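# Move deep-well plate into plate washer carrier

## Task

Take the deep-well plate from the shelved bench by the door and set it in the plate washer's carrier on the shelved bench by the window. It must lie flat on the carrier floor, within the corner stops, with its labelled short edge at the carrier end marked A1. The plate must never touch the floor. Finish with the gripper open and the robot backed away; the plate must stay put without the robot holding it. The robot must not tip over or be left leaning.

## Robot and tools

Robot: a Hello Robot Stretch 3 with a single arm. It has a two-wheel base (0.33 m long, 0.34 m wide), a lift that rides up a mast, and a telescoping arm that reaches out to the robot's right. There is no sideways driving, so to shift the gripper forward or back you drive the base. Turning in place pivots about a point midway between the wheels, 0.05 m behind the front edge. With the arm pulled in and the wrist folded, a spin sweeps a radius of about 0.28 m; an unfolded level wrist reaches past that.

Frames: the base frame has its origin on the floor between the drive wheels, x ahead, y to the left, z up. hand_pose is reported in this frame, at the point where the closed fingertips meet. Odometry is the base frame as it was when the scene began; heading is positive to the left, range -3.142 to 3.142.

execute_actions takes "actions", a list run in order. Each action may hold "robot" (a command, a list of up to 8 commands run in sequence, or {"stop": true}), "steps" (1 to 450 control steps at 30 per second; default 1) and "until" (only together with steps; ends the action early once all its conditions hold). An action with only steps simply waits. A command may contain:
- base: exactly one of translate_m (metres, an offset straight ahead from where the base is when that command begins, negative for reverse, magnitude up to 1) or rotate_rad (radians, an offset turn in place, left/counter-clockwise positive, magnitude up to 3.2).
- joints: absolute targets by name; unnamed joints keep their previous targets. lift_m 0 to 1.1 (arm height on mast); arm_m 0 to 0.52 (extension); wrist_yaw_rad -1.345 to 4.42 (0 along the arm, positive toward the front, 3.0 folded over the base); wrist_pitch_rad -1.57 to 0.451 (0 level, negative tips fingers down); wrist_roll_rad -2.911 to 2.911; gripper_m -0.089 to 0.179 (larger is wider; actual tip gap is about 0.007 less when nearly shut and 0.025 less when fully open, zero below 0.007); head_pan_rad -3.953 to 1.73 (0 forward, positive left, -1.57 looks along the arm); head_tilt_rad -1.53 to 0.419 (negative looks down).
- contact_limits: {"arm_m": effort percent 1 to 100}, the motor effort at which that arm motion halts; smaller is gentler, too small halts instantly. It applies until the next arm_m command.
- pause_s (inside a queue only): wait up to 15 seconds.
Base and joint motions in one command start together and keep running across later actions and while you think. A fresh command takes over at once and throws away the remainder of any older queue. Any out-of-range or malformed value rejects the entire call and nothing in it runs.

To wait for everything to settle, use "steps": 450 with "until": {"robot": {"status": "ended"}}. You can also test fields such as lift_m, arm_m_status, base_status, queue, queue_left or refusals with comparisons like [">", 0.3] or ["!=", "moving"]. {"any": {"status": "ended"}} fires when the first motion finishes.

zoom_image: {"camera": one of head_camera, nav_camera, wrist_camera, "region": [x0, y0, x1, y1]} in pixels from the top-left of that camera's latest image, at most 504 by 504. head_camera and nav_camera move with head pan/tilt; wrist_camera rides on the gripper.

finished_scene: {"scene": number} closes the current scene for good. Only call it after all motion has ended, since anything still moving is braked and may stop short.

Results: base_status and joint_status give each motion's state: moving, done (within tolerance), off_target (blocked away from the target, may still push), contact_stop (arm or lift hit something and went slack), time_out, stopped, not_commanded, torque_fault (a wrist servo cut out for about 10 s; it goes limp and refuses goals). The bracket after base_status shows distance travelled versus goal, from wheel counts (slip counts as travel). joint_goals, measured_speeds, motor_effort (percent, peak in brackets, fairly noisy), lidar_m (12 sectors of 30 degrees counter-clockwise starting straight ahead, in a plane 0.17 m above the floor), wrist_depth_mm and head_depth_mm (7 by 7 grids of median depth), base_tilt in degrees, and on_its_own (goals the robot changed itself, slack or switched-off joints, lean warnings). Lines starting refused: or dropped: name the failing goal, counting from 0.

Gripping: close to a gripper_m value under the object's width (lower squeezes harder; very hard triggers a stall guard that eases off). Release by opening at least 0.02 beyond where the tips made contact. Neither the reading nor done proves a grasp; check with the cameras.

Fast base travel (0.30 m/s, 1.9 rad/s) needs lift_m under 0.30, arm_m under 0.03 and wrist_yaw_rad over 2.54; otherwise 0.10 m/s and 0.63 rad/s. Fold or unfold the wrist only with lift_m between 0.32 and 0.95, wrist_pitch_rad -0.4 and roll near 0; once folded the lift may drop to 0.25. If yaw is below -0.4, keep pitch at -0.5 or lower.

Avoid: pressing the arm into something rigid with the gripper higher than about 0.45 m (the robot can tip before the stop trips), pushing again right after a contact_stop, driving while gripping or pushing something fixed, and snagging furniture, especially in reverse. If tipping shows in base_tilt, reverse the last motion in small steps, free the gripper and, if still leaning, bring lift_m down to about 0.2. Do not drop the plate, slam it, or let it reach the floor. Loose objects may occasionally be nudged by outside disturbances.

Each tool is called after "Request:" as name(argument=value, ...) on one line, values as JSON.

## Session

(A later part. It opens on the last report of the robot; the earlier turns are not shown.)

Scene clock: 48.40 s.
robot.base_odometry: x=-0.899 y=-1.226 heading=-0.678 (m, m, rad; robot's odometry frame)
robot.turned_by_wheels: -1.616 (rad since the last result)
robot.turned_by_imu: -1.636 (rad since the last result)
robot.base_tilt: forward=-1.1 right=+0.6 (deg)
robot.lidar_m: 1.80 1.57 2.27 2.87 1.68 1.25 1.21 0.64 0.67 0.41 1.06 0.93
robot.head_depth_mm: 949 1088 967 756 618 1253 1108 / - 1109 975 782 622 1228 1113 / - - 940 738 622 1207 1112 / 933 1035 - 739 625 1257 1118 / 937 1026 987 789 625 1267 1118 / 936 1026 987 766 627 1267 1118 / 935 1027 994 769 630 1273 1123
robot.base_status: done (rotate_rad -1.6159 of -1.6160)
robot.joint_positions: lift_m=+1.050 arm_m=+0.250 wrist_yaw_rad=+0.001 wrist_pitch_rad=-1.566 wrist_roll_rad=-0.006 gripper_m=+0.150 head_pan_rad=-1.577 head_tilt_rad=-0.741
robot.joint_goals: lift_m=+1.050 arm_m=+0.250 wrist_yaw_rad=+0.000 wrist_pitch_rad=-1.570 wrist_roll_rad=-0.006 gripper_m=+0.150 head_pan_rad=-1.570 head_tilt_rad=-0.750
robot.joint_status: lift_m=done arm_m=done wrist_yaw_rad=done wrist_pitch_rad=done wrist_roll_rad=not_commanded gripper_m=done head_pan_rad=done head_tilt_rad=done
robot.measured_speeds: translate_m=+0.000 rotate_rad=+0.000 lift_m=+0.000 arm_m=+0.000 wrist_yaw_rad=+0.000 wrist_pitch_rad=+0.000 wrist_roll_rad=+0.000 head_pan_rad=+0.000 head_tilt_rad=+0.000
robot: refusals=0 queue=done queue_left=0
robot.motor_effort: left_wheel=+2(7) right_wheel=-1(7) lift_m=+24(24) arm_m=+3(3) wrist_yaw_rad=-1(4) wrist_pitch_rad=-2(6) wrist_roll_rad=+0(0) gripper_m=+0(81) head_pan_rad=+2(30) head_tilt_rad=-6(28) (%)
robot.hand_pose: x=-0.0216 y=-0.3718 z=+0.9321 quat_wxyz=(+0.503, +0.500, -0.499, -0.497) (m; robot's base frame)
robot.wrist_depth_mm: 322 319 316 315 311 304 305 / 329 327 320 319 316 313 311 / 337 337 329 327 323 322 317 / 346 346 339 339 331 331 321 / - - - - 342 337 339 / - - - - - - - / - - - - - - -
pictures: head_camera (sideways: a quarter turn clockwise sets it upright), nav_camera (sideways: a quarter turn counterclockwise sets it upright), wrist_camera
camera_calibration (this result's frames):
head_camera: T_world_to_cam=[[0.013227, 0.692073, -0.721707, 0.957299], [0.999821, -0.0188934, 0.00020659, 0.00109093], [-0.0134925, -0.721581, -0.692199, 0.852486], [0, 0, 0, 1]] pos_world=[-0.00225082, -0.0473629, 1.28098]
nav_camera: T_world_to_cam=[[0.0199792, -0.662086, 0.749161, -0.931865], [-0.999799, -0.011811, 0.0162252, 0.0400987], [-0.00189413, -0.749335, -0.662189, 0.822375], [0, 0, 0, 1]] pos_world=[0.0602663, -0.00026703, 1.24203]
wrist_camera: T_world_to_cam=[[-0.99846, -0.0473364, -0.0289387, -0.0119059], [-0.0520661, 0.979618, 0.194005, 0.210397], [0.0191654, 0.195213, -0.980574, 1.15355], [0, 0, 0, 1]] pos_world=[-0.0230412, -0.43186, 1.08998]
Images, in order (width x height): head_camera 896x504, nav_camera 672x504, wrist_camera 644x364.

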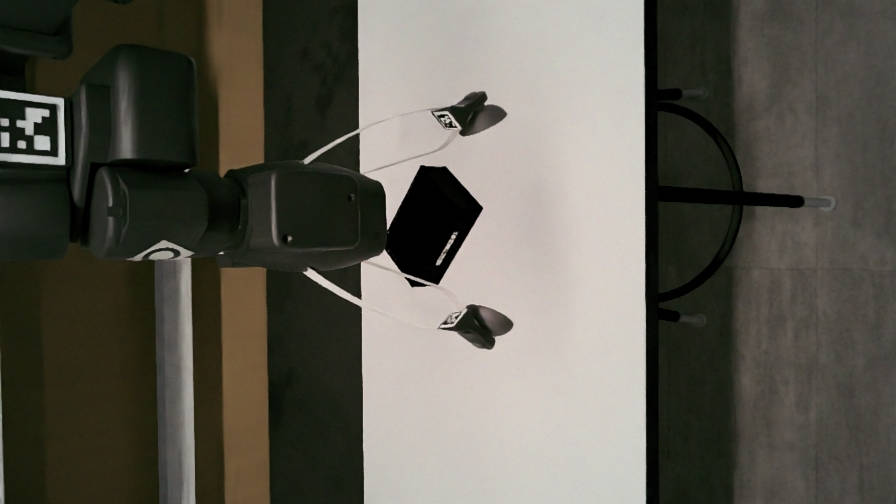

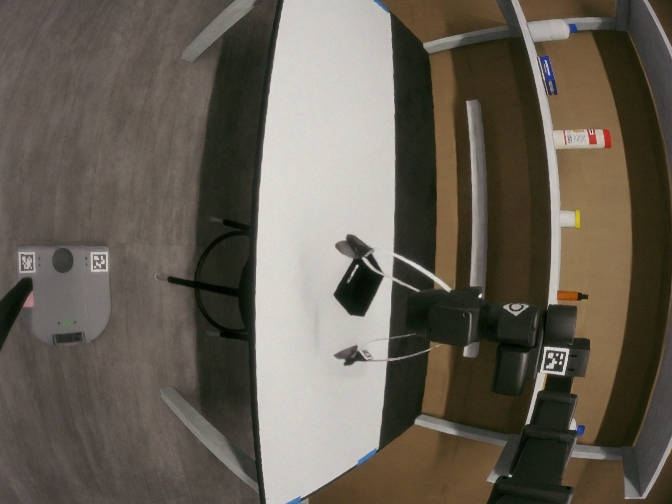

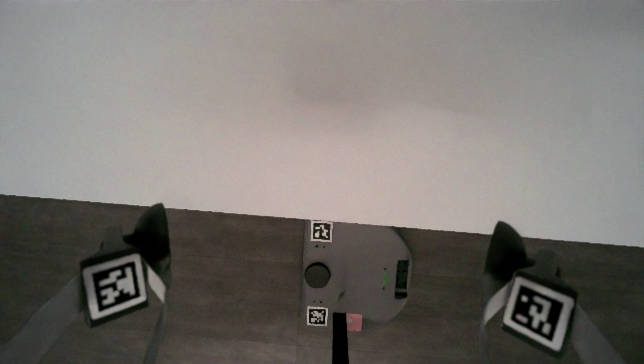

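Request:
execute_actions(actions=[{"robot":{"joints":{"arm_m":0.46,"lift_m":1.0}},"steps":450,"until":{"robot":{"status":"ended"}}}])

Scene clock: 52.80 s.
robot.base_odometry: x=-0.899 y=-1.226 heading=-0.678 (m, m, rad; robot's odometry frame)
robot.turned_by_wheels: +0.000 (rad since the last result)
robot.turned_by_imu: -0.001 (rad since the last result)
robot.base_tilt: forward=-1.2 right=+0.6 (deg)
robot.lidar_m: 1.79 1.58 2.27 2.87 1.68 1.25 1.21 0.64 0.67 0.41 1.06 0.94
robot.head_depth_mm: 902 1108 968 756 619 1252 1112 / - 1078 972 756 621 1228 1113 / - 1082 979 736 623 1208 1119 / 925 1034 960 740 624 1261 1119 / 936 1067 1023 764 626 1260 1119 / 935 1026 993 768 627 1268 1123 / 936 1028 995 769 630 1265 1124
robot.base_status: done (rotate_rad -1.6159 of -1.6160)
robot.joint_positions: lift_m=+1.000 arm_m=+0.460 wrist_yaw_rad=+0.001 wrist_pitch_rad=-1.566 wrist_roll_rad=-0.006 gripper_m=+0.150 head_pan_rad=-1.577 head_tilt_rad=-0.741
robot.joint_goals: lift_m=+1.000 arm_m=+0.460 wrist_yaw_rad=+0.000 wrist_pitch_rad=-1.570 wrist_roll_rad=-0.006 gripper_m=+0.150 head_pan_rad=-1.570 head_tilt_rad=-0.750
robot.joint_status: lift_m=done arm_m=done wrist_yaw_rad=done wrist_pitch_rad=done wrist_roll_rad=not_commanded gripper_m=done head_pan_rad=done head_tilt_rad=done
robot.measured_speeds: translate_m=+0.000 rotate_rad=+0.000 lift_m=+0.000 arm_m=+0.000 wrist_yaw_rad=+0.000 wrist_pitch_rad=+0.000 wrist_roll_rad=+0.000 head_pan_rad=+0.000 head_tilt_rad=+0.000
robot: refusals=0 queue=done queue_left=0
robot.motor_effort: left_wheel=+2(2) right_wheel=-1(2) lift_m=+15(24) arm_m=+3(4) wrist_yaw_rad=-1(0) wrist_pitch_rad=-2(2) wrist_roll_rad=+0(0) gripper_m=+0(0) head_pan_rad=+3(2) head_tilt_rad=-6(5) (%)
robot.hand_pose: x=-0.0216 y=-0.5816 z=+0.8826 quat_wxyz=(+0.503, +0.501, -0.499, -0.498) (m; robot's base frame)
robot.wrist_depth_mm: 272 271 266 263 260 256 257 / 277 273 272 268 265 263 261 / 287 282 278 268 268 273 270 / 292 290 290 255 248 279 275 / 302 298 294 292 287 285 283 / 308 - 303 299 296 296 289 / 318 317 314 309 306 304 297
pictures: head_camera (sideways: a quarter turn clockwise sets it upright), nav_camera (sideways: a quarter turn counterclockwise sets it upright), wrist_camera
camera_calibration (this result's frames):
head_camera: T_world_to_cam=[[0.0132268, 0.692073, -0.721706, 0.957299], [0.999821, -0.018893, 0.000206587, 0.00109093], [-0.0134922, -0.72158, -0.692199, 0.852486], [0, 0, 0, 1]] pos_world=[-0.0022508, -0.0473629, 1.28098]
nav_camera: T_world_to_cam=[[0.0199795, -0.662086, 0.749161, -0.931865], [-0.999799, -0.0118114, 0.0162252, 0.0400987], [-0.00189386, -0.749335, -0.662189, 0.822376], [0, 0, 0, 1]] pos_world=[0.0602663, -0.000266996, 1.24203]
wrist_camera: T_world_to_cam=[[-0.998466, -0.0471827, -0.0289712, -0.0231491], [-0.0519349, 0.97949, 0.194687, 0.424871], [0.0191911, 0.195893, -0.980438, 1.14628], [0, 0, 0, 1]] pos_world=[-0.0230463, -0.641796, 1.04047]
Images, in order (width x height): head_camera 896x504, nav_camera 672x504, wrist_camera 644x364.

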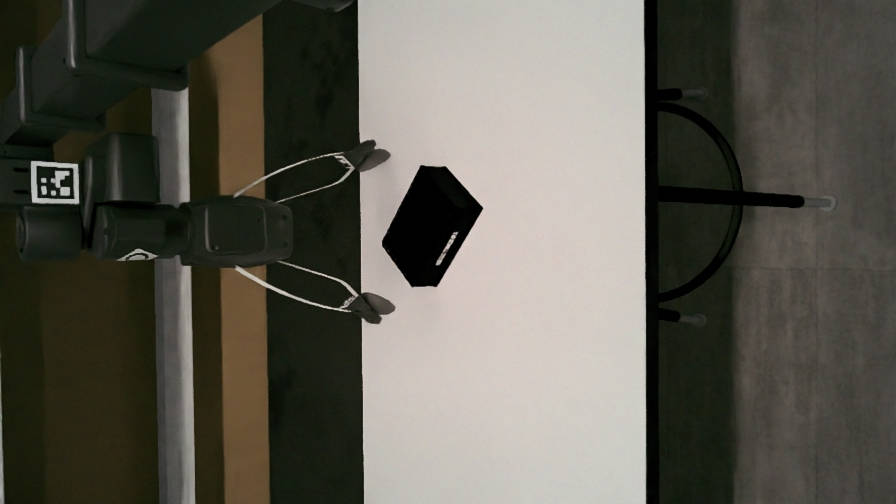

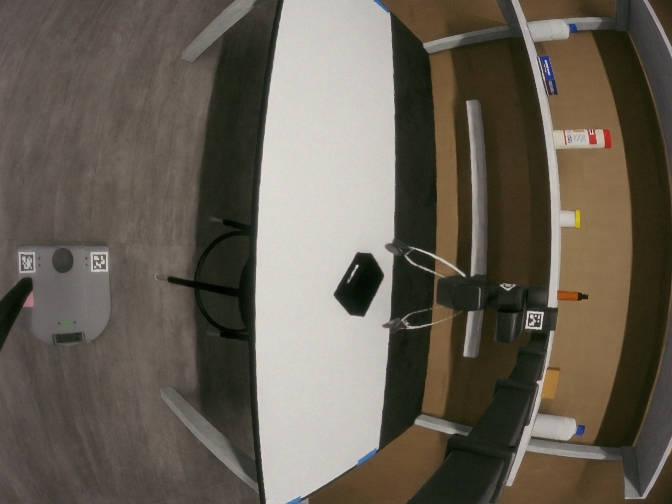

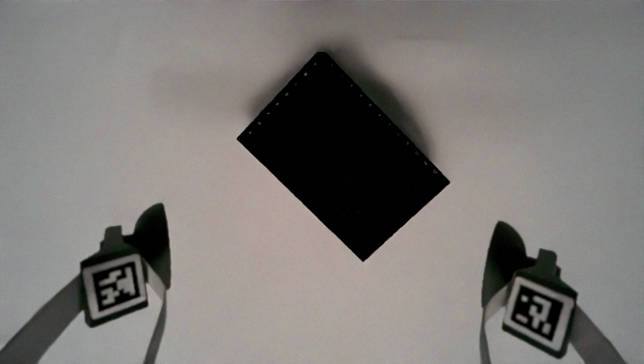

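Request:
zoom_image(camera="head_camera", region=[370, 150, 510, 300])

Request:
zoom_image(camera="wrist_camera", region=[220, 30, 470, 280])

Region (370, 150, 510, 300) of head_camera's 896x504 image, scaled by 3.360, with more detail than that image has; it fills the left 470 columns of this view, and the rest is white.

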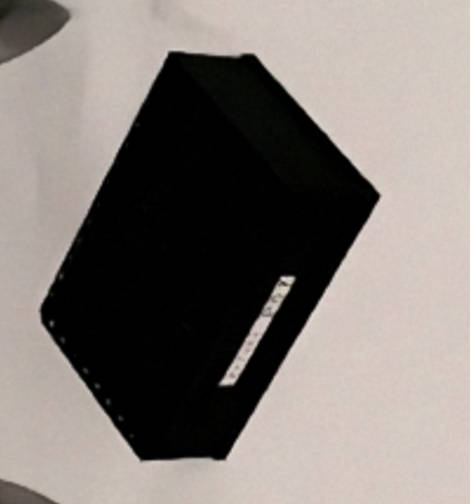

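Region (220, 30, 470, 280) of wrist_camera's 644x364 image, scaled by 2.016.

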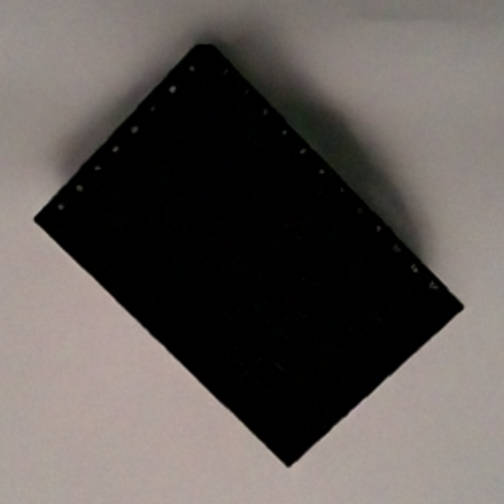

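Request:
execute_actions(actions=[{"robot":{"base":{"translate_m":-0.132},"joints":{"arm_m":0.357,"lift_m":0.93,"wrist_yaw_rad":0.825,"wrist_pitch_rad":-0.8,"head_pan_rad":-1.4}},"steps":450,"until":{"robot":{"status":"ended"}}}])

Scene clock: 71.30 s.
robot.base_odometry: x=-1.002 y=-1.143 heading=-0.678 (m, m, rad; robot's odometry frame)
robot.turned_by_wheels: +0.000 (rad since the last result)
robot.turned_by_imu: -0.002 (rad since the last result)
robot.base_tilt: forward=-1.1 right=+0.6 (deg)
robot.lidar_m: 1.81 1.70 2.39 2.85 1.49 1.11 1.08 0.53 0.57 0.41 0.68 1.06
robot.head_depth_mm: 899 - 933 754 619 1197 1106 / 915 992 899 757 621 1203 1107 / 931 1006 888 737 621 1230 1110 / 948 1078 983 727 624 1239 1095 / 964 1101 986 764 628 1265 1118 / 980 1127 991 766 629 1298 1119 / 998 1152 992 770 645 1300 1125
robot.base_status: done (translate_m -0.1320 of -0.1320)
robot.joint_positions: lift_m=+0.930 arm_m=+0.357 wrist_yaw_rad=+0.823 wrist_pitch_rad=-0.814 wrist_roll_rad=-0.006 gripper_m=+0.150 head_pan_rad=-1.407 head_tilt_rad=-0.741
robot.joint_goals: lift_m=+0.930 arm_m=+0.357 wrist_yaw_rad=+0.825 wrist_pitch_rad=-0.800 wrist_roll_rad=-0.006 gripper_m=+0.150 head_pan_rad=-1.400 head_tilt_rad=-0.750
robot.joint_status: lift_m=done arm_m=done wrist_yaw_rad=done wrist_pitch_rad=done wrist_roll_rad=not_commanded gripper_m=done head_pan_rad=done head_tilt_rad=done
robot.measured_speeds: translate_m=+0.000 rotate_rad=+0.000 lift_m=+0.000 arm_m=+0.000 wrist_yaw_rad=+0.000 wrist_pitch_rad=+0.000 wrist_roll_rad=+0.000 head_pan_rad=+0.000 head_tilt_rad=+0.000
robot: refusals=0 queue=done queue_left=0
robot.motor_effort: left_wheel=+3(2) right_wheel=-1(9) lift_m=+15(16) arm_m=-5(4) wrist_yaw_rad=+3(4) wrist_pitch_rad=+5(4) wrist_roll_rad=+0(0) gripper_m=+0(0) head_pan_rad=+3(15) head_tilt_rad=-4(5) (%)
robot.hand_pose: x=+0.0946 y=-0.6102 z=+0.8661 quat_wxyz=(+0.709, +0.516, -0.481, +0.004) (m; robot's base frame)
robot.wrist_depth_mm: 451 443 445 452 456 456 450 / 395 392 396 397 398 397 394 / 348 349 352 350 353 352 348 / 312 317 315 316 316 319 314 / 287 291 287 248 281 294 288 / 268 - 263 233 258 263 265 / 240 241 241 226 240 239 244
pictures: head_camera (sideways: a quarter turn clockwise sets it upright), nav_camera (sideways: a quarter turn counterclockwise sets it upright), wrist_camera
camera_calibration (this result's frames):
head_camera: T_world_to_cam=[[-0.103999, 0.684342, -0.721706, 0.958014], [0.988617, 0.150457, 0.000206588, 0.00115928], [0.108727, -0.713469, -0.692199, 0.85174], [0, 0, 0, 1]] pos_world=[0.00587893, -0.048093, 1.28098]
nav_camera: T_world_to_cam=[[0.131656, -0.649172, 0.749161, -0.932546], [-0.983402, -0.180715, 0.0162252, 0.0399987], [0.124852, -0.738863, -0.662189, 0.821602], [0, 0, 0, 1]] pos_world=[0.0595313, 0.00889679, 1.24203]
wrist_camera: T_world_to_cam=[[-0.639287, -0.76889, 0.0109355, -0.417844], [-0.657028, 0.538781, -0.527284, 0.875766], [0.399532, -0.344271, -0.849619, 0.654578], [0, 0, 0, 1]] pos_world=[0.0467559, -0.567771, 1.02249]
Images, in order (width x height): head_camera 896x504, nav_camera 672x504, wrist_camera 644x364.

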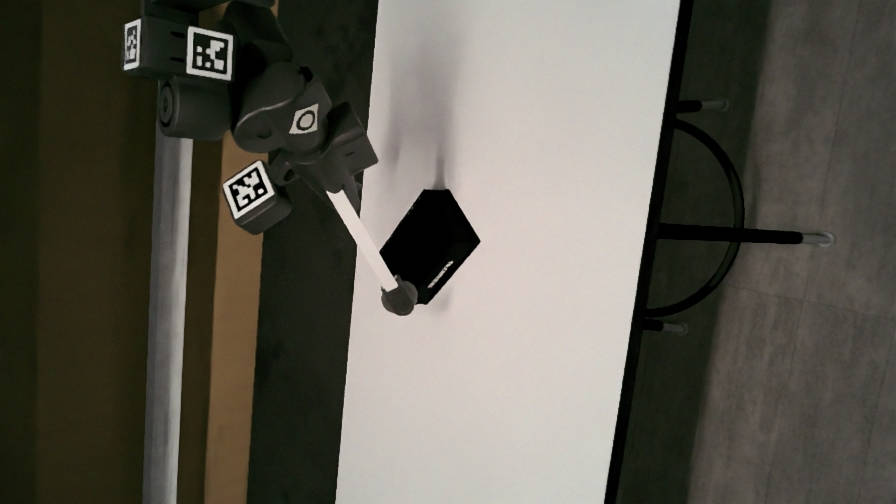

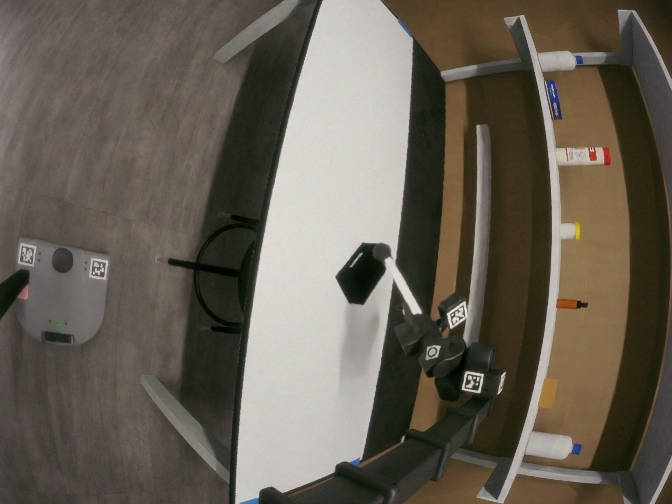

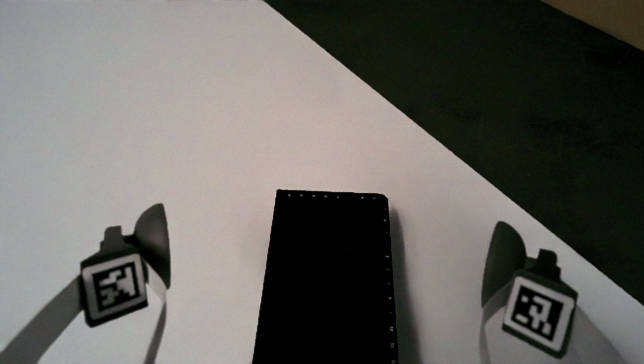

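Request:
execute_actions(actions=[{"robot":{"joints":{"lift_m":0.848,"arm_m":0.362}},"steps":450,"until":{"robot":{"status":"ended"}}}])

Scene clock: 75.40 s.
robot.base_odometry: x=-1.002 y=-1.143 heading=-0.678 (m, m, rad; robot's odometry frame)
robot.turned_by_wheels: +0.000 (rad since the last result)
robot.turned_by_imu: -0.001 (rad since the last result)
robot.base_tilt: forward=-1.1 right=+0.6 (deg)
robot.lidar_m: 1.81 1.70 2.39 2.85 1.50 1.11 1.08 0.54 0.57 0.41 0.68 1.06
robot.head_depth_mm: 897 994 - 754 619 1203 1110 / 914 994 - 736 621 1206 1111 / 931 1060 1039 730 623 1230 1114 / 949 1078 984 726 625 1236 1101 / 964 1100 986 767 625 1267 1117 / 982 1125 992 768 627 1295 1124 / 995 1153 995 769 646 1294 1123
robot.base_status: done (translate_m -0.1320 of -0.1320)
robot.joint_positions: lift_m=+0.848 arm_m=+0.362 wrist_yaw_rad=+0.823 wrist_pitch_rad=-0.813 wrist_roll_rad=-0.006 gripper_m=+0.150 head_pan_rad=-1.407 head_tilt_rad=-0.741
robot.joint_goals: lift_m=+0.848 arm_m=+0.362 wrist_yaw_rad=+0.825 wrist_pitch_rad=-0.800 wrist_roll_rad=-0.006 gripper_m=+0.150 head_pan_rad=-1.400 head_tilt_rad=-0.750
robot.joint_status: lift_m=done arm_m=done wrist_yaw_rad=done wrist_pitch_rad=done wrist_roll_rad=not_commanded gripper_m=done head_pan_rad=done head_tilt_rad=done
robot.measured_speeds: translate_m=+0.000 rotate_rad=+0.000 lift_m=+0.000 arm_m=+0.000 wrist_yaw_rad=+0.000 wrist_pitch_rad=+0.000 wrist_roll_rad=+0.000 head_pan_rad=+0.000 head_tilt_rad=+0.000
robot: refusals=0 queue=done queue_left=0
robot.motor_effort: left_wheel=+2(3) right_wheel=-2(1) lift_m=+15(14) arm_m=+3(5) wrist_yaw_rad=+2(2) wrist_pitch_rad=+5(5) wrist_roll_rad=+0(0) gripper_m=+0(0) head_pan_rad=+2(2) head_tilt_rad=-5(4) (%)
robot.hand_pose: x=+0.0947 y=-0.6146 z=+0.7843 quat_wxyz=(+0.709, +0.516, -0.481, +0.005) (m; robot's base frame)
robot.wrist_depth_mm: 306 308 308 308 310 310 306 / 269 267 270 269 269 268 269 / 238 240 233 187 234 240 241 / 216 216 208 170 207 218 215 / 196 199 170 160 164 200 196 / 183 - 154 147 153 180 179 / 163 166 134 144 136 164 166
pictures: head_camera (sideways: a quarter turn clockwise sets it upright), nav_camera (sideways: a quarter turn counterclockwise sets it upright), wrist_camera
camera_calibration (this result's frames):
head_camera: T_world_to_cam=[[-0.103999, 0.684342, -0.721706, 0.958014], [0.988617, 0.150457, 0.000206588, 0.00115928], [0.108727, -0.713469, -0.692199, 0.85174], [0, 0, 0, 1]] pos_world=[0.00587894, -0.048093, 1.28098]
nav_camera: T_world_to_cam=[[0.131656, -0.649172, 0.749161, -0.932546], [-0.983402, -0.180715, 0.0162252, 0.0399987], [0.124852, -0.738863, -0.662189, 0.821602], [0, 0, 0, 1]] pos_world=[0.0595313, 0.0088968, 1.24203]
wrist_camera: T_world_to_cam=[[-0.639283, -0.768893, 0.0109748, -0.420293], [-0.656756, 0.538514, -0.527896, 0.835316], [0.399985, -0.344683, -0.849238, 0.582851], [0, 0, 0, 1]] pos_world=[0.0467814, -0.572091, 0.940551]
Images, in order (width x height): head_camera 896x504, nav_camera 672x504, wrist_camera 644x364.

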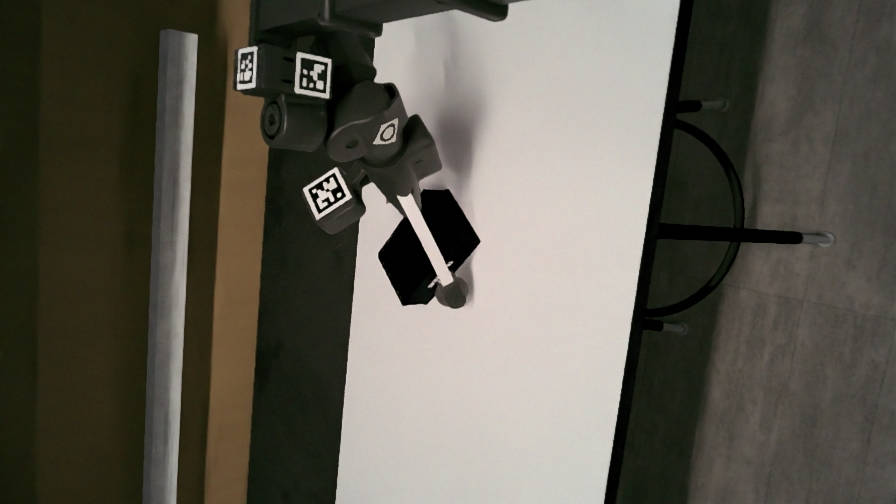

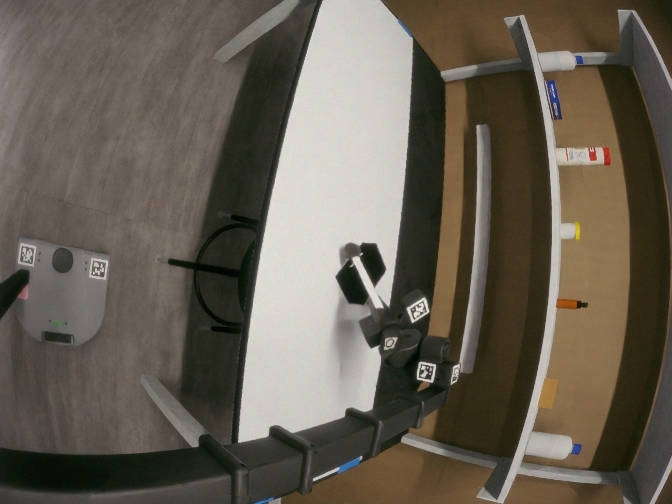

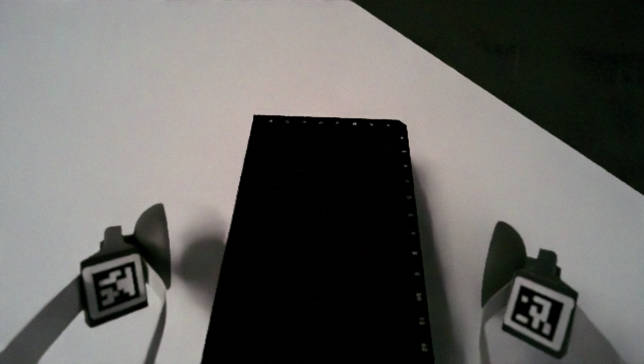

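Request:
execute_actions(actions=[{"robot":[{"joints":{"lift_m":0.840,"gripper_m":0.115}},{"joints":{"gripper_m":0.04}}],"steps":450,"until":{"robot":{"status":"ended"}}},{"steps":10}])

Scene clock: 79.37 s.
robot.base_odometry: x=-1.002 y=-1.143 heading=-0.678 (m, m, rad; robot's odometry frame)
robot.turned_by_wheels: +0.000 (rad since the last result)
robot.turned_by_imu: -0.001 (rad since the last result)
robot.base_tilt: forward=-1.2 right=+0.6 (deg)
robot.lidar_m: 1.81 1.70 2.39 2.84 1.50 1.11 1.08 0.54 0.57 0.41 0.68 1.06
robot.head_depth_mm: 898 995 - 755 619 1200 1111 / 913 1000 - 736 621 1203 1112 / 931 1059 1022 731 623 1235 1120 / 948 1080 984 728 625 1231 1101 / 964 1103 983 763 626 1261 1122 / 982 1131 990 767 628 1295 1120 / 1000 1148 998 771 646 1302 1124
robot.base_status: done (translate_m -0.1320 of -0.1320)
robot.joint_positions: lift_m=+0.840 arm_m=+0.362 wrist_yaw_rad=+0.823 wrist_pitch_rad=-0.802 wrist_roll_rad=-0.006 gripper_m=+0.041 head_pan_rad=-1.407 head_tilt_rad=-0.741
robot.joint_goals: lift_m=+0.840 arm_m=+0.362 wrist_yaw_rad=+0.825 wrist_pitch_rad=-0.800 wrist_roll_rad=-0.006 gripper_m=+0.040 head_pan_rad=-1.400 head_tilt_rad=-0.750
robot.joint_status: lift_m=done arm_m=done wrist_yaw_rad=done wrist_pitch_rad=done wrist_roll_rad=not_commanded gripper_m=done head_pan_rad=done head_tilt_rad=done
robot.measured_speeds: translate_m=+0.000 rotate_rad=+0.000 lift_m=+0.000 arm_m=+0.000 wrist_yaw_rad=+0.000 wrist_pitch_rad=+0.000 wrist_roll_rad=+0.000 head_pan_rad=+0.000 head_tilt_rad=+0.000
robot: refusals=0 queue=done queue_left=0
robot.motor_effort: left_wheel=+2(2) right_wheel=-1(1) lift_m=+15(16) arm_m=+3(3) wrist_yaw_rad=+1(2) wrist_pitch_rad=+1(5) wrist_roll_rad=+0(0) gripper_m=-26(98) head_pan_rad=+2(2) head_tilt_rad=-5(6) (%)
robot.hand_pose: x=+0.0963 y=-0.6161 z=+0.7780 quat_wxyz=(+0.709, +0.513, -0.484, +0.009) (m; robot's base frame)
robot.wrist_depth_mm: 302 299 302 302 301 305 306 / 262 265 264 265 267 267 266 / 236 232 231 178 228 234 235 / 208 210 201 163 171 209 210 / 190 189 153 151 150 190 189 / 174 177 136 141 138 174 174 / 163 159 135 134 133 158 161
pictures: head_camera (sideways: a quarter turn clockwise sets it upright), nav_camera (sideways: a quarter turn counterclockwise sets it upright), wrist_camera
camera_calibration (this result's frames):
head_camera: T_world_to_cam=[[-0.103999, 0.684342, -0.721707, 0.958014], [0.988617, 0.150457, 0.000206589, 0.00115928], [0.108727, -0.71347, -0.692199, 0.85174], [0, 0, 0, 1]] pos_world=[0.00587893, -0.048093, 1.28098]
nav_camera: T_world_to_cam=[[0.131656, -0.649172, 0.749161, -0.932547], [-0.983402, -0.180715, 0.0162252, 0.0399987], [0.124852, -0.738863, -0.662189, 0.821602], [0, 0, 0, 1]] pos_world=[0.0595313, 0.00889679, 1.24203]
wrist_camera: T_world_to_cam=[[-0.639246, -0.768915, 0.011569, -0.420808], [-0.652633, 0.534494, -0.537015, 0.838079], [0.406736, -0.350835, -0.843493, 0.567453], [0, 0, 0, 1]] pos_world=[0.0471555, -0.572431, 0.933572]
Images, in order (width x height): head_camera 896x504, nav_camera 672x504, wrist_camera 644x364.

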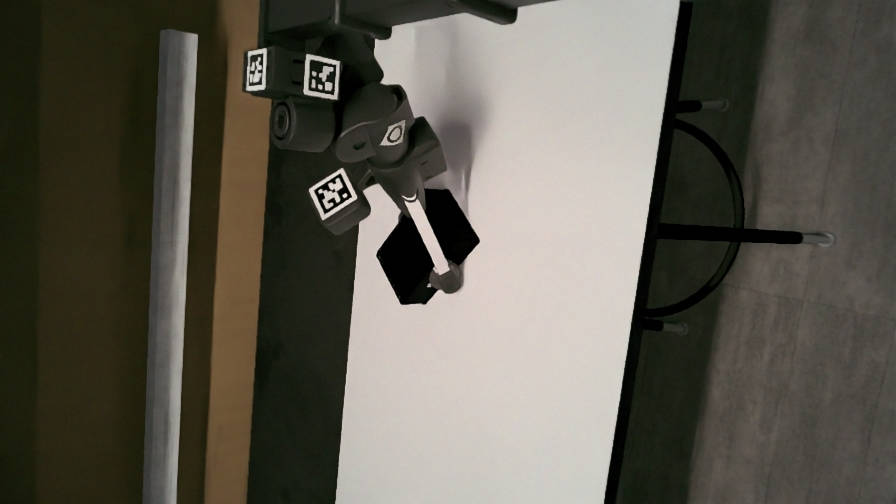

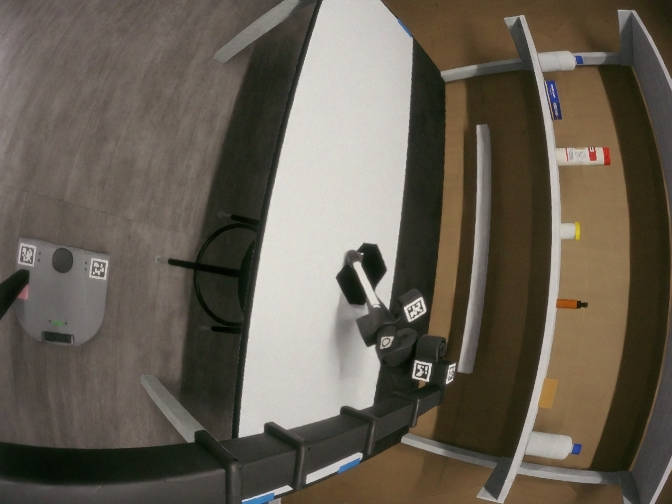

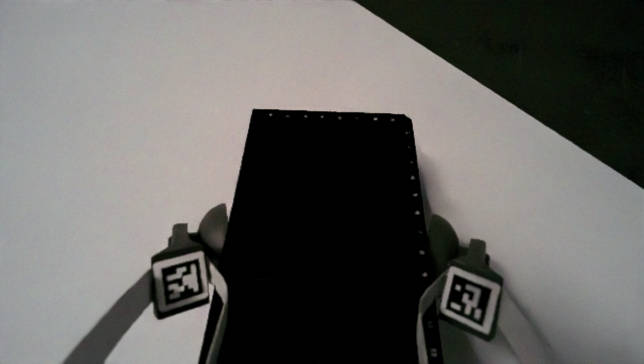

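Request:
execute_actions(actions=[{"robot":[{"joints":{"lift_m":0.88}},{"joints":{"wrist_yaw_rad":2.5,"arm_m":0.4}}],"steps":450,"until":{"robot":{"status":"ended"}}}])

Scene clock: 83.73 s.
robot.base_odometry: x=-1.002 y=-1.143 heading=-0.678 (m, m, rad; robot's odometry frame)
robot.turned_by_wheels: +0.000 (rad since the last result)
robot.turned_by_imu: -0.001 (rad since the last result)
robot.base_tilt: forward=-1.1 right=+0.6 (deg)
robot.lidar_m: 1.81 1.70 2.39 2.85 1.49 1.11 1.08 0.53 0.57 0.41 0.68 1.06
robot.head_depth_mm: 899 972 934 755 619 1199 1106 / 913 973 934 757 620 1199 1114 / 928 1032 999 736 606 1233 1115 / 949 1083 980 765 568 1232 1098 / 966 1104 988 764 593 1264 1120 / 981 1124 987 766 628 1295 1123 / 998 1147 999 771 647 1296 1121
robot.base_status: done (translate_m -0.1320 of -0.1320)
robot.joint_positions: lift_m=+0.880 arm_m=+0.400 wrist_yaw_rad=+2.497 wrist_pitch_rad=-0.814 wrist_roll_rad=-0.006 gripper_m=+0.053 head_pan_rad=-1.407 head_tilt_rad=-0.741
robot.joint_goals: lift_m=+0.880 arm_m=+0.400 wrist_yaw_rad=+2.500 wrist_pitch_rad=-0.800 wrist_roll_rad=-0.006 gripper_m=+0.052 head_pan_rad=-1.400 head_tilt_rad=-0.750
robot.joint_status: lift_m=done arm_m=done wrist_yaw_rad=done wrist_pitch_rad=done wrist_roll_rad=not_commanded gripper_m=done head_pan_rad=done head_tilt_rad=done
robot.measured_speeds: translate_m=+0.000 rotate_rad=+0.000 lift_m=+0.000 arm_m=+0.000 wrist_yaw_rad=+0.000 wrist_pitch_rad=+0.000 wrist_roll_rad=+0.000 head_pan_rad=+0.000 head_tilt_rad=+0.000
robot: refusals=0 queue=done queue_left=0
robot.on_its_own: gripper_m is held at +0.052, not at your +0.040, by its stall guard, which is not easing now
robot.motor_effort: left_wheel=+2(2) right_wheel=-1(1) lift_m=+24(25) arm_m=+3(4) wrist_yaw_rad=+3(4) wrist_pitch_rad=+5(5) wrist_roll_rad=+0(0) gripper_m=-19(26) head_pan_rad=+3(2) head_tilt_rad=-5(5) (%)
robot.hand_pose: x=+0.0739 y=-0.4180 z=+0.8156 quat_wxyz=(+0.471, +0.703, +0.062, +0.530) (m; robot's base frame)
robot.wrist_depth_mm: - - - - - - - / - - - - - 324 318 / - - - 169 169 285 280 / - - 167 156 168 254 254 / - - 148 147 145 233 231 / - 215 136 149 144 210 212 / 199 195 141 153 141 193 195
pictures: head_camera (sideways: a quarter turn clockwise sets it upright), nav_camera (sideways: a quarter turn counterclockwise sets it upright), wrist_camera
camera_calibration (this result's frames):
head_camera: T_world_to_cam=[[-0.103999, 0.684342, -0.721707, 0.958014], [0.988617, 0.150457, 0.000206589, 0.00115928], [0.108727, -0.71347, -0.692199, 0.85174], [0, 0, 0, 1]] pos_world=[0.00587894, -0.048093, 1.28098]
nav_camera: T_world_to_cam=[[0.131656, -0.649172, 0.749161, -0.932547], [-0.983402, -0.180715, 0.0162252, 0.0399987], [0.124852, -0.738863, -0.662189, 0.821602], [0, 0, 0, 1]] pos_world=[0.0595313, 0.00889679, 1.24203]
wrist_camera: T_world_to_cam=[[0.830946, -0.556245, 0.0109398, -0.302566], [-0.467878, -0.709307, -0.527232, 0.196198], [0.30103, 0.432983, -0.849651, 1.01829], [0, 0, 0, 1]] pos_world=[0.0366749, -0.470041, 0.971947]
Images, in order (width x height): head_camera 896x504, nav_camera 672x504, wrist_camera 644x364.

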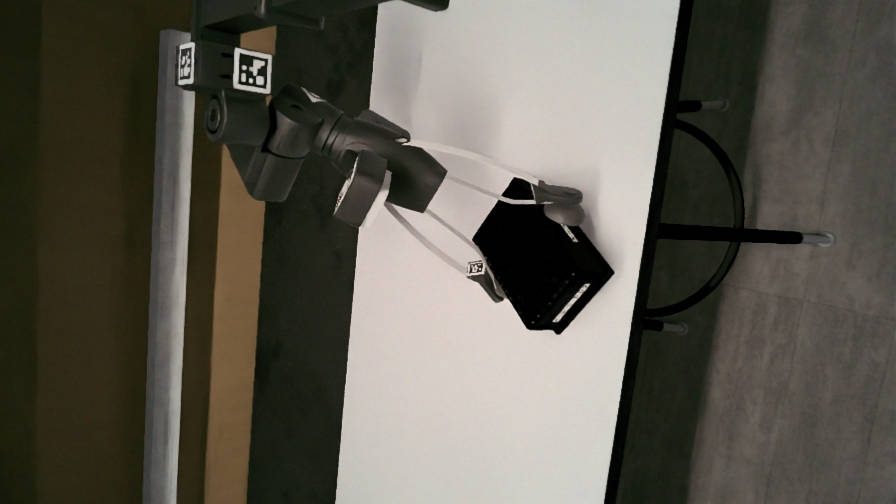

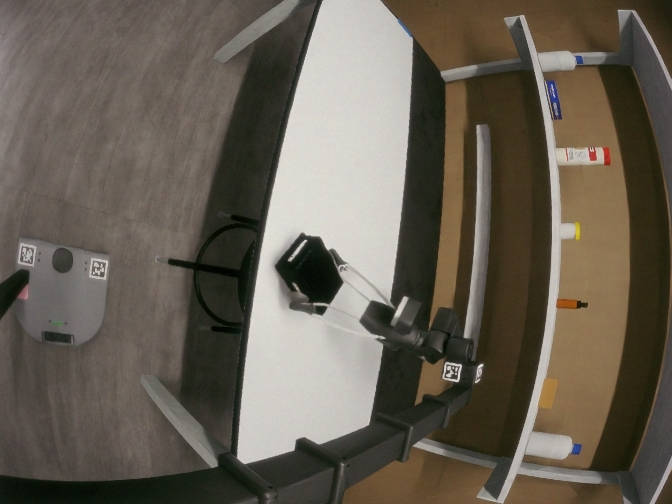

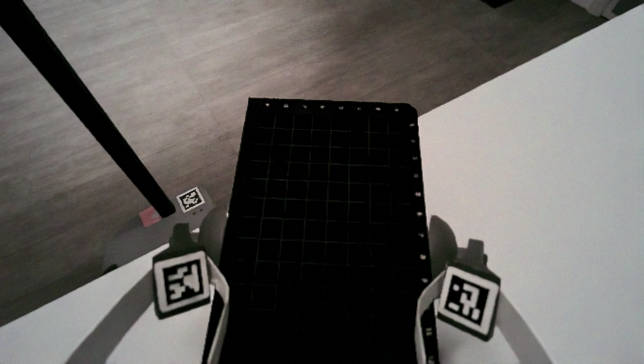

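Request:
zoom_image(camera="head_camera", region=[440, 150, 640, 350])

Request:
execute_actions(actions=[])

Region (440, 150, 640, 350) of head_camera's 896x504 image, scaled by 2.520, with more detail than that image has.

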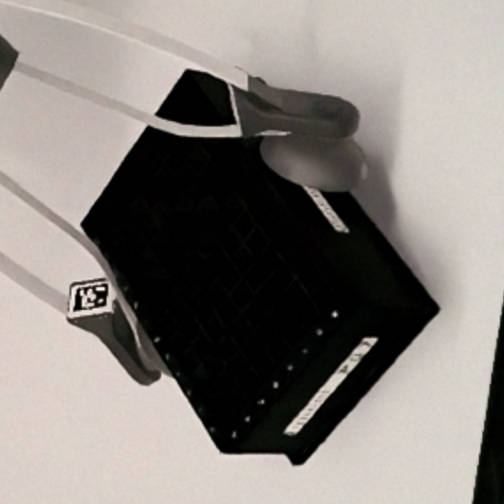

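Scene clock: 85.80 s.
robot.base_odometry: x=-1.002 y=-1.143 heading=-0.678 (m, m, rad; robot's odometry frame)
robot.turned_by_wheels: +0.000 (rad since the last result)
robot.turned_by_imu: +0.000 (rad since the last result)
robot.base_tilt: forward=-1.2 right=+0.5 (deg)
robot.lidar_m: 1.80 1.70 2.39 2.85 1.50 1.11 1.08 0.54 0.57 0.41 0.68 1.06
robot.head_depth_mm: 899 972 932 754 619 1202 1112 / 914 974 936 758 620 1205 1113 / 931 1032 998 734 607 1234 1114 / 948 1083 978 764 568 1235 1097 / 965 1105 984 766 593 1265 1121 / 979 1131 990 768 629 1292 1121 / 1000 1152 993 771 646 1296 1127
robot.base_status: done (translate_m -0.1320 of -0.1320)
robot.joint_positions: lift_m=+0.880 arm_m=+0.400 wrist_yaw_rad=+2.497 wrist_pitch_rad=-0.814 wrist_roll_rad=-0.006 gripper_m=+0.053 head_pan_rad=-1.407 head_tilt_rad=-0.741
robot.joint_goals: lift_m=+0.880 arm_m=+0.400 wrist_yaw_rad=+2.500 wrist_pitch_rad=-0.800 wrist_roll_rad=-0.006 gripper_m=+0.052 head_pan_rad=-1.400 head_tilt_rad=-0.750
robot.joint_status: lift_m=done arm_m=done wrist_yaw_rad=done wrist_pitch_rad=done wrist_roll_rad=not_commanded gripper_m=done head_pan_rad=done head_tilt_rad=done
robot.measured_speeds: translate_m=+0.000 rotate_rad=+0.000 lift_m=+0.000 arm_m=+0.000 wrist_yaw_rad=+0.000 wrist_pitch_rad=+0.000 wrist_roll_rad=+0.000 head_pan_rad=+0.000 head_tilt_rad=+0.000
robot: refusals=0 queue=done queue_left=0
robot.on_its_own: gripper_m is held at +0.052, not at your +0.040, by its stall guard, which is not easing now
robot.motor_effort: left_wheel=+2(2) right_wheel=-1(1) lift_m=+24(24) arm_m=+4(3) wrist_yaw_rad=+3(3) wrist_pitch_rad=+5(4) wrist_roll_rad=+0(0) gripper_m=-19(19) head_pan_rad=+2(2) head_tilt_rad=-5(6) (%)
robot.hand_pose: x=+0.0739 y=-0.4180 z=+0.8156 quat_wxyz=(+0.471, +0.703, +0.062, +0.530) (m; robot's base frame)
robot.wrist_depth_mm: - - - - - - - / - - - - - 325 316 / - - - 169 169 282 283 / - - 166 157 168 255 253 / - - 148 147 144 232 232 / - 216 137 149 143 212 213 / 199 195 141 153 141 193 195
pictures: head_camera (sideways: a quarter turn clockwise sets it upright), nav_camera (sideways: a quarter turn counterclockwise sets it upright), wrist_camera
camera_calibration (this result's frames):
head_camera: T_world_to_cam=[[-0.103999, 0.684342, -0.721707, 0.958014], [0.988617, 0.150457, 0.000206589, 0.00115928], [0.108727, -0.71347, -0.692199, 0.85174], [0, 0, 0, 1]] pos_world=[0.00587893, -0.048093, 1.28098]
nav_camera: T_world_to_cam=[[0.131656, -0.649172, 0.749161, -0.932547], [-0.983402, -0.180715, 0.0162252, 0.0399987], [0.124852, -0.738863, -0.662189, 0.821602], [0, 0, 0, 1]] pos_world=[0.0595313, 0.00889679, 1.24203]
wrist_camera: T_world_to_cam=[[0.830951, -0.556238, 0.0109399, -0.302562], [-0.467871, -0.709311, -0.527232, 0.196196], [0.301026, 0.432986, -0.849651, 1.0183], [0, 0, 0, 1]] pos_world=[0.0366743, -0.47004, 0.971947]
Images, in order (width x height): head_camera 896x504, nav_camera 672x504, wrist_camera 644x364.

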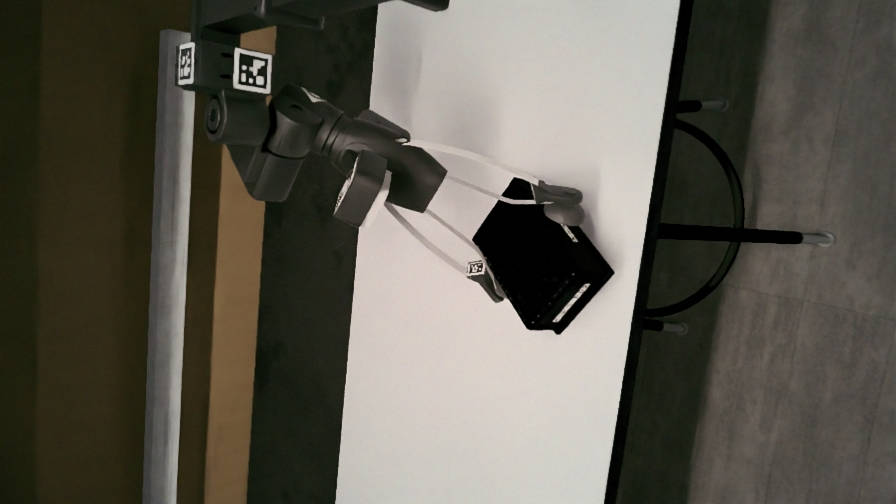

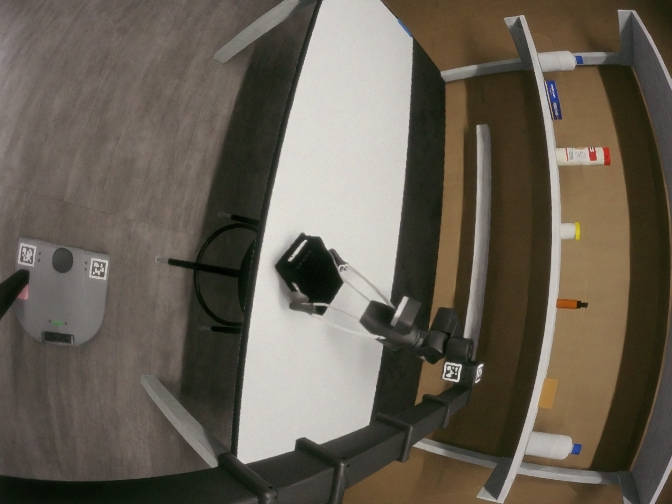

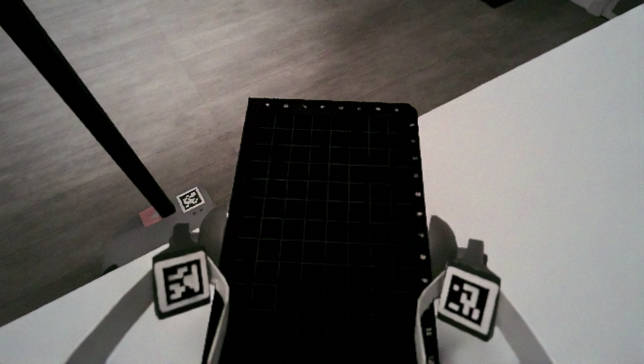

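Request:
execute_actions(actions=[{"robot":[{"joints":{"wrist_yaw_rad":0.0,"arm_m":0.3}},{"joints":{"arm_m":0.2,"lift_m":0.86,"head_pan_rad":-1.57,"head_tilt_rad":-0.85}},{"joints":{"lift_m":0.846}},{"joints":{"gripper_m":0.14}},{"joints":{"lift_m":0.895,"wrist_pitch_rad":-0.9,"arm_m":0.222}},{"joints":{"wrist_pitch_rad":-1.1,"arm_m":0.266}}],"steps":450,"until":{"robot":{"status":"ended"}}}])

Scene clock: 97.67 s.
robot.base_odometry: x=-1.002 y=-1.143 heading=-0.678 (m, m, rad; robot's odometry frame)
robot.turned_by_wheels: +0.000 (rad since the last result)
robot.turned_by_imu: -0.002 (rad since the last result)
robot.base_tilt: forward=-1.2 right=+0.5 (deg)
robot.lidar_m: 1.80 1.71 2.39 2.86 1.50 1.11 1.08 0.54 0.57 0.41 0.68 1.06
robot.head_depth_mm: 949 1053 - 649 611 1230 1083 / 954 1036 785 683 619 1230 1086 / 919 1037 - 650 620 1239 1097 / 922 1045 844 649 623 1211 1092 / 925 1043 846 690 623 1216 1090 / 926 1051 848 692 627 1241 1089 / 929 1055 851 693 627 1245 1097
robot.base_status: done (translate_m -0.1320 of -0.1320)
robot.joint_positions: lift_m=+0.895 arm_m=+0.266 wrist_yaw_rad=+0.002 wrist_pitch_rad=-1.103 wrist_roll_rad=-0.006 gripper_m=+0.140 head_pan_rad=-1.563 head_tilt_rad=-0.839
robot.joint_goals: lift_m=+0.895 arm_m=+0.266 wrist_yaw_rad=+0.000 wrist_pitch_rad=-1.100 wrist_roll_rad=-0.006 gripper_m=+0.140 head_pan_rad=-1.570 head_tilt_rad=-0.850
robot.joint_status: lift_m=done arm_m=done wrist_yaw_rad=done wrist_pitch_rad=done wrist_roll_rad=not_commanded gripper_m=done head_pan_rad=done head_tilt_rad=done
robot.measured_speeds: translate_m=+0.000 rotate_rad=+0.000 lift_m=+0.000 arm_m=+0.000 wrist_yaw_rad=+0.000 wrist_pitch_rad=+0.000 wrist_roll_rad=+0.000 head_pan_rad=+0.000 head_tilt_rad=+0.000
robot: refusals=0 queue=done queue_left=0
robot.motor_effort: left_wheel=+2(2) right_wheel=-1(1) lift_m=+23(26) arm_m=+4(2) wrist_yaw_rad=-1(4) wrist_pitch_rad=+1(6) wrist_roll_rad=+0(0) gripper_m=+0(82) head_pan_rad=-2(15) head_tilt_rad=-6(19) (%)
robot.hand_pose: x=-0.0214 y=-0.5045 z=+0.7938 quat_wxyz=(+0.604, +0.372, -0.600, -0.369) (m; robot's base frame)
robot.wrist_depth_mm: 246 247 246 245 242 242 240 / 235 231 233 230 230 230 227 / 224 222 220 176 215 218 216 / 213 213 210 180 191 208 208 / 202 204 198 177 194 202 199 / 196 - 191 188 188 - 189 / 186 187 171 169 175 182 184
pictures: head_camera (sideways: a quarter turn clockwise sets it upright), nav_camera (sideways: a quarter turn counterclockwise sets it upright), wrist_camera
camera_calibration (this result's frames):
head_camera: T_world_to_cam=[[0.00302972, 0.759714, -0.65025, 0.864245], [0.999988, -0.00488496, -0.00104803, 0.00272324], [-0.00397265, -0.650239, -0.759719, 0.940239], [0, 0, 0, 1]] pos_world=[-0.0016064, -0.0451862, 1.2763]
nav_camera: T_world_to_cam=[[0.0297767, -0.732108, 0.680537, -0.842492], [-0.999524, -0.0272813, 0.0143853, 0.0424943], [0.0080343, -0.680642, -0.732572, 0.913857], [0, 0, 0, 1]] pos_world=[0.0602186, 0.00637307, 1.2422]
wrist_camera: T_world_to_cam=[[-0.998372, -0.0568149, -0.0050154, -0.045763], [-0.053494, 0.963252, -0.26322, 0.721923], [0.0197859, -0.262523, -0.964723, 0.800379], [0, 0, 0, 1]] pos_world=[-0.0229062, -0.487876, 0.961939]
Images, in order (width x height): head_camera 896x504, nav_camera 672x504, wrist_camera 644x364.

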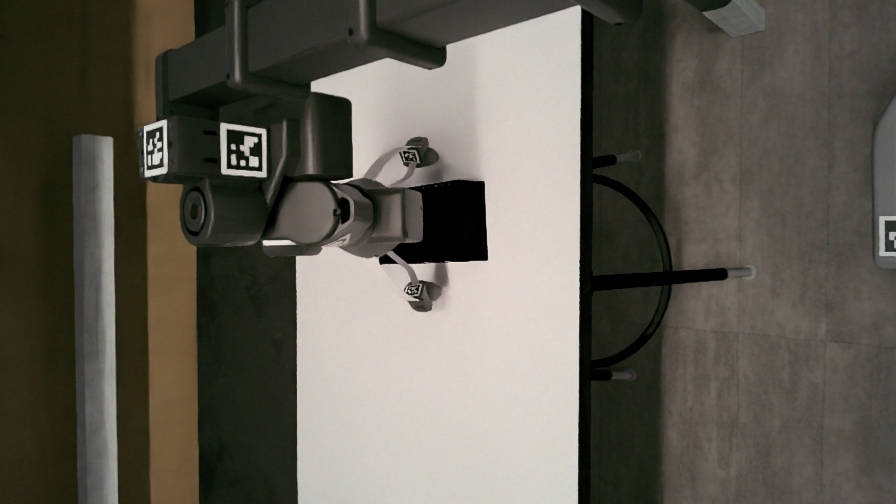

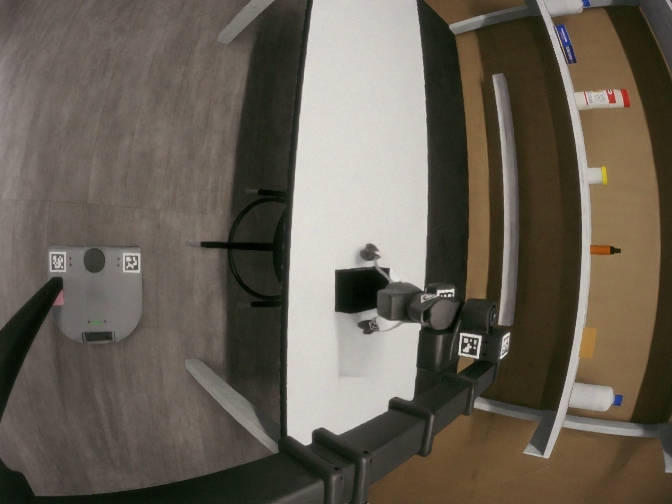

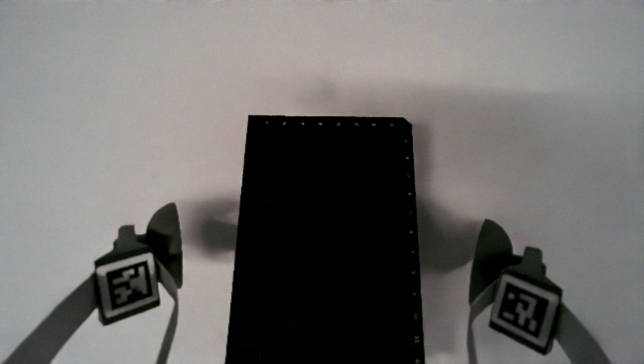

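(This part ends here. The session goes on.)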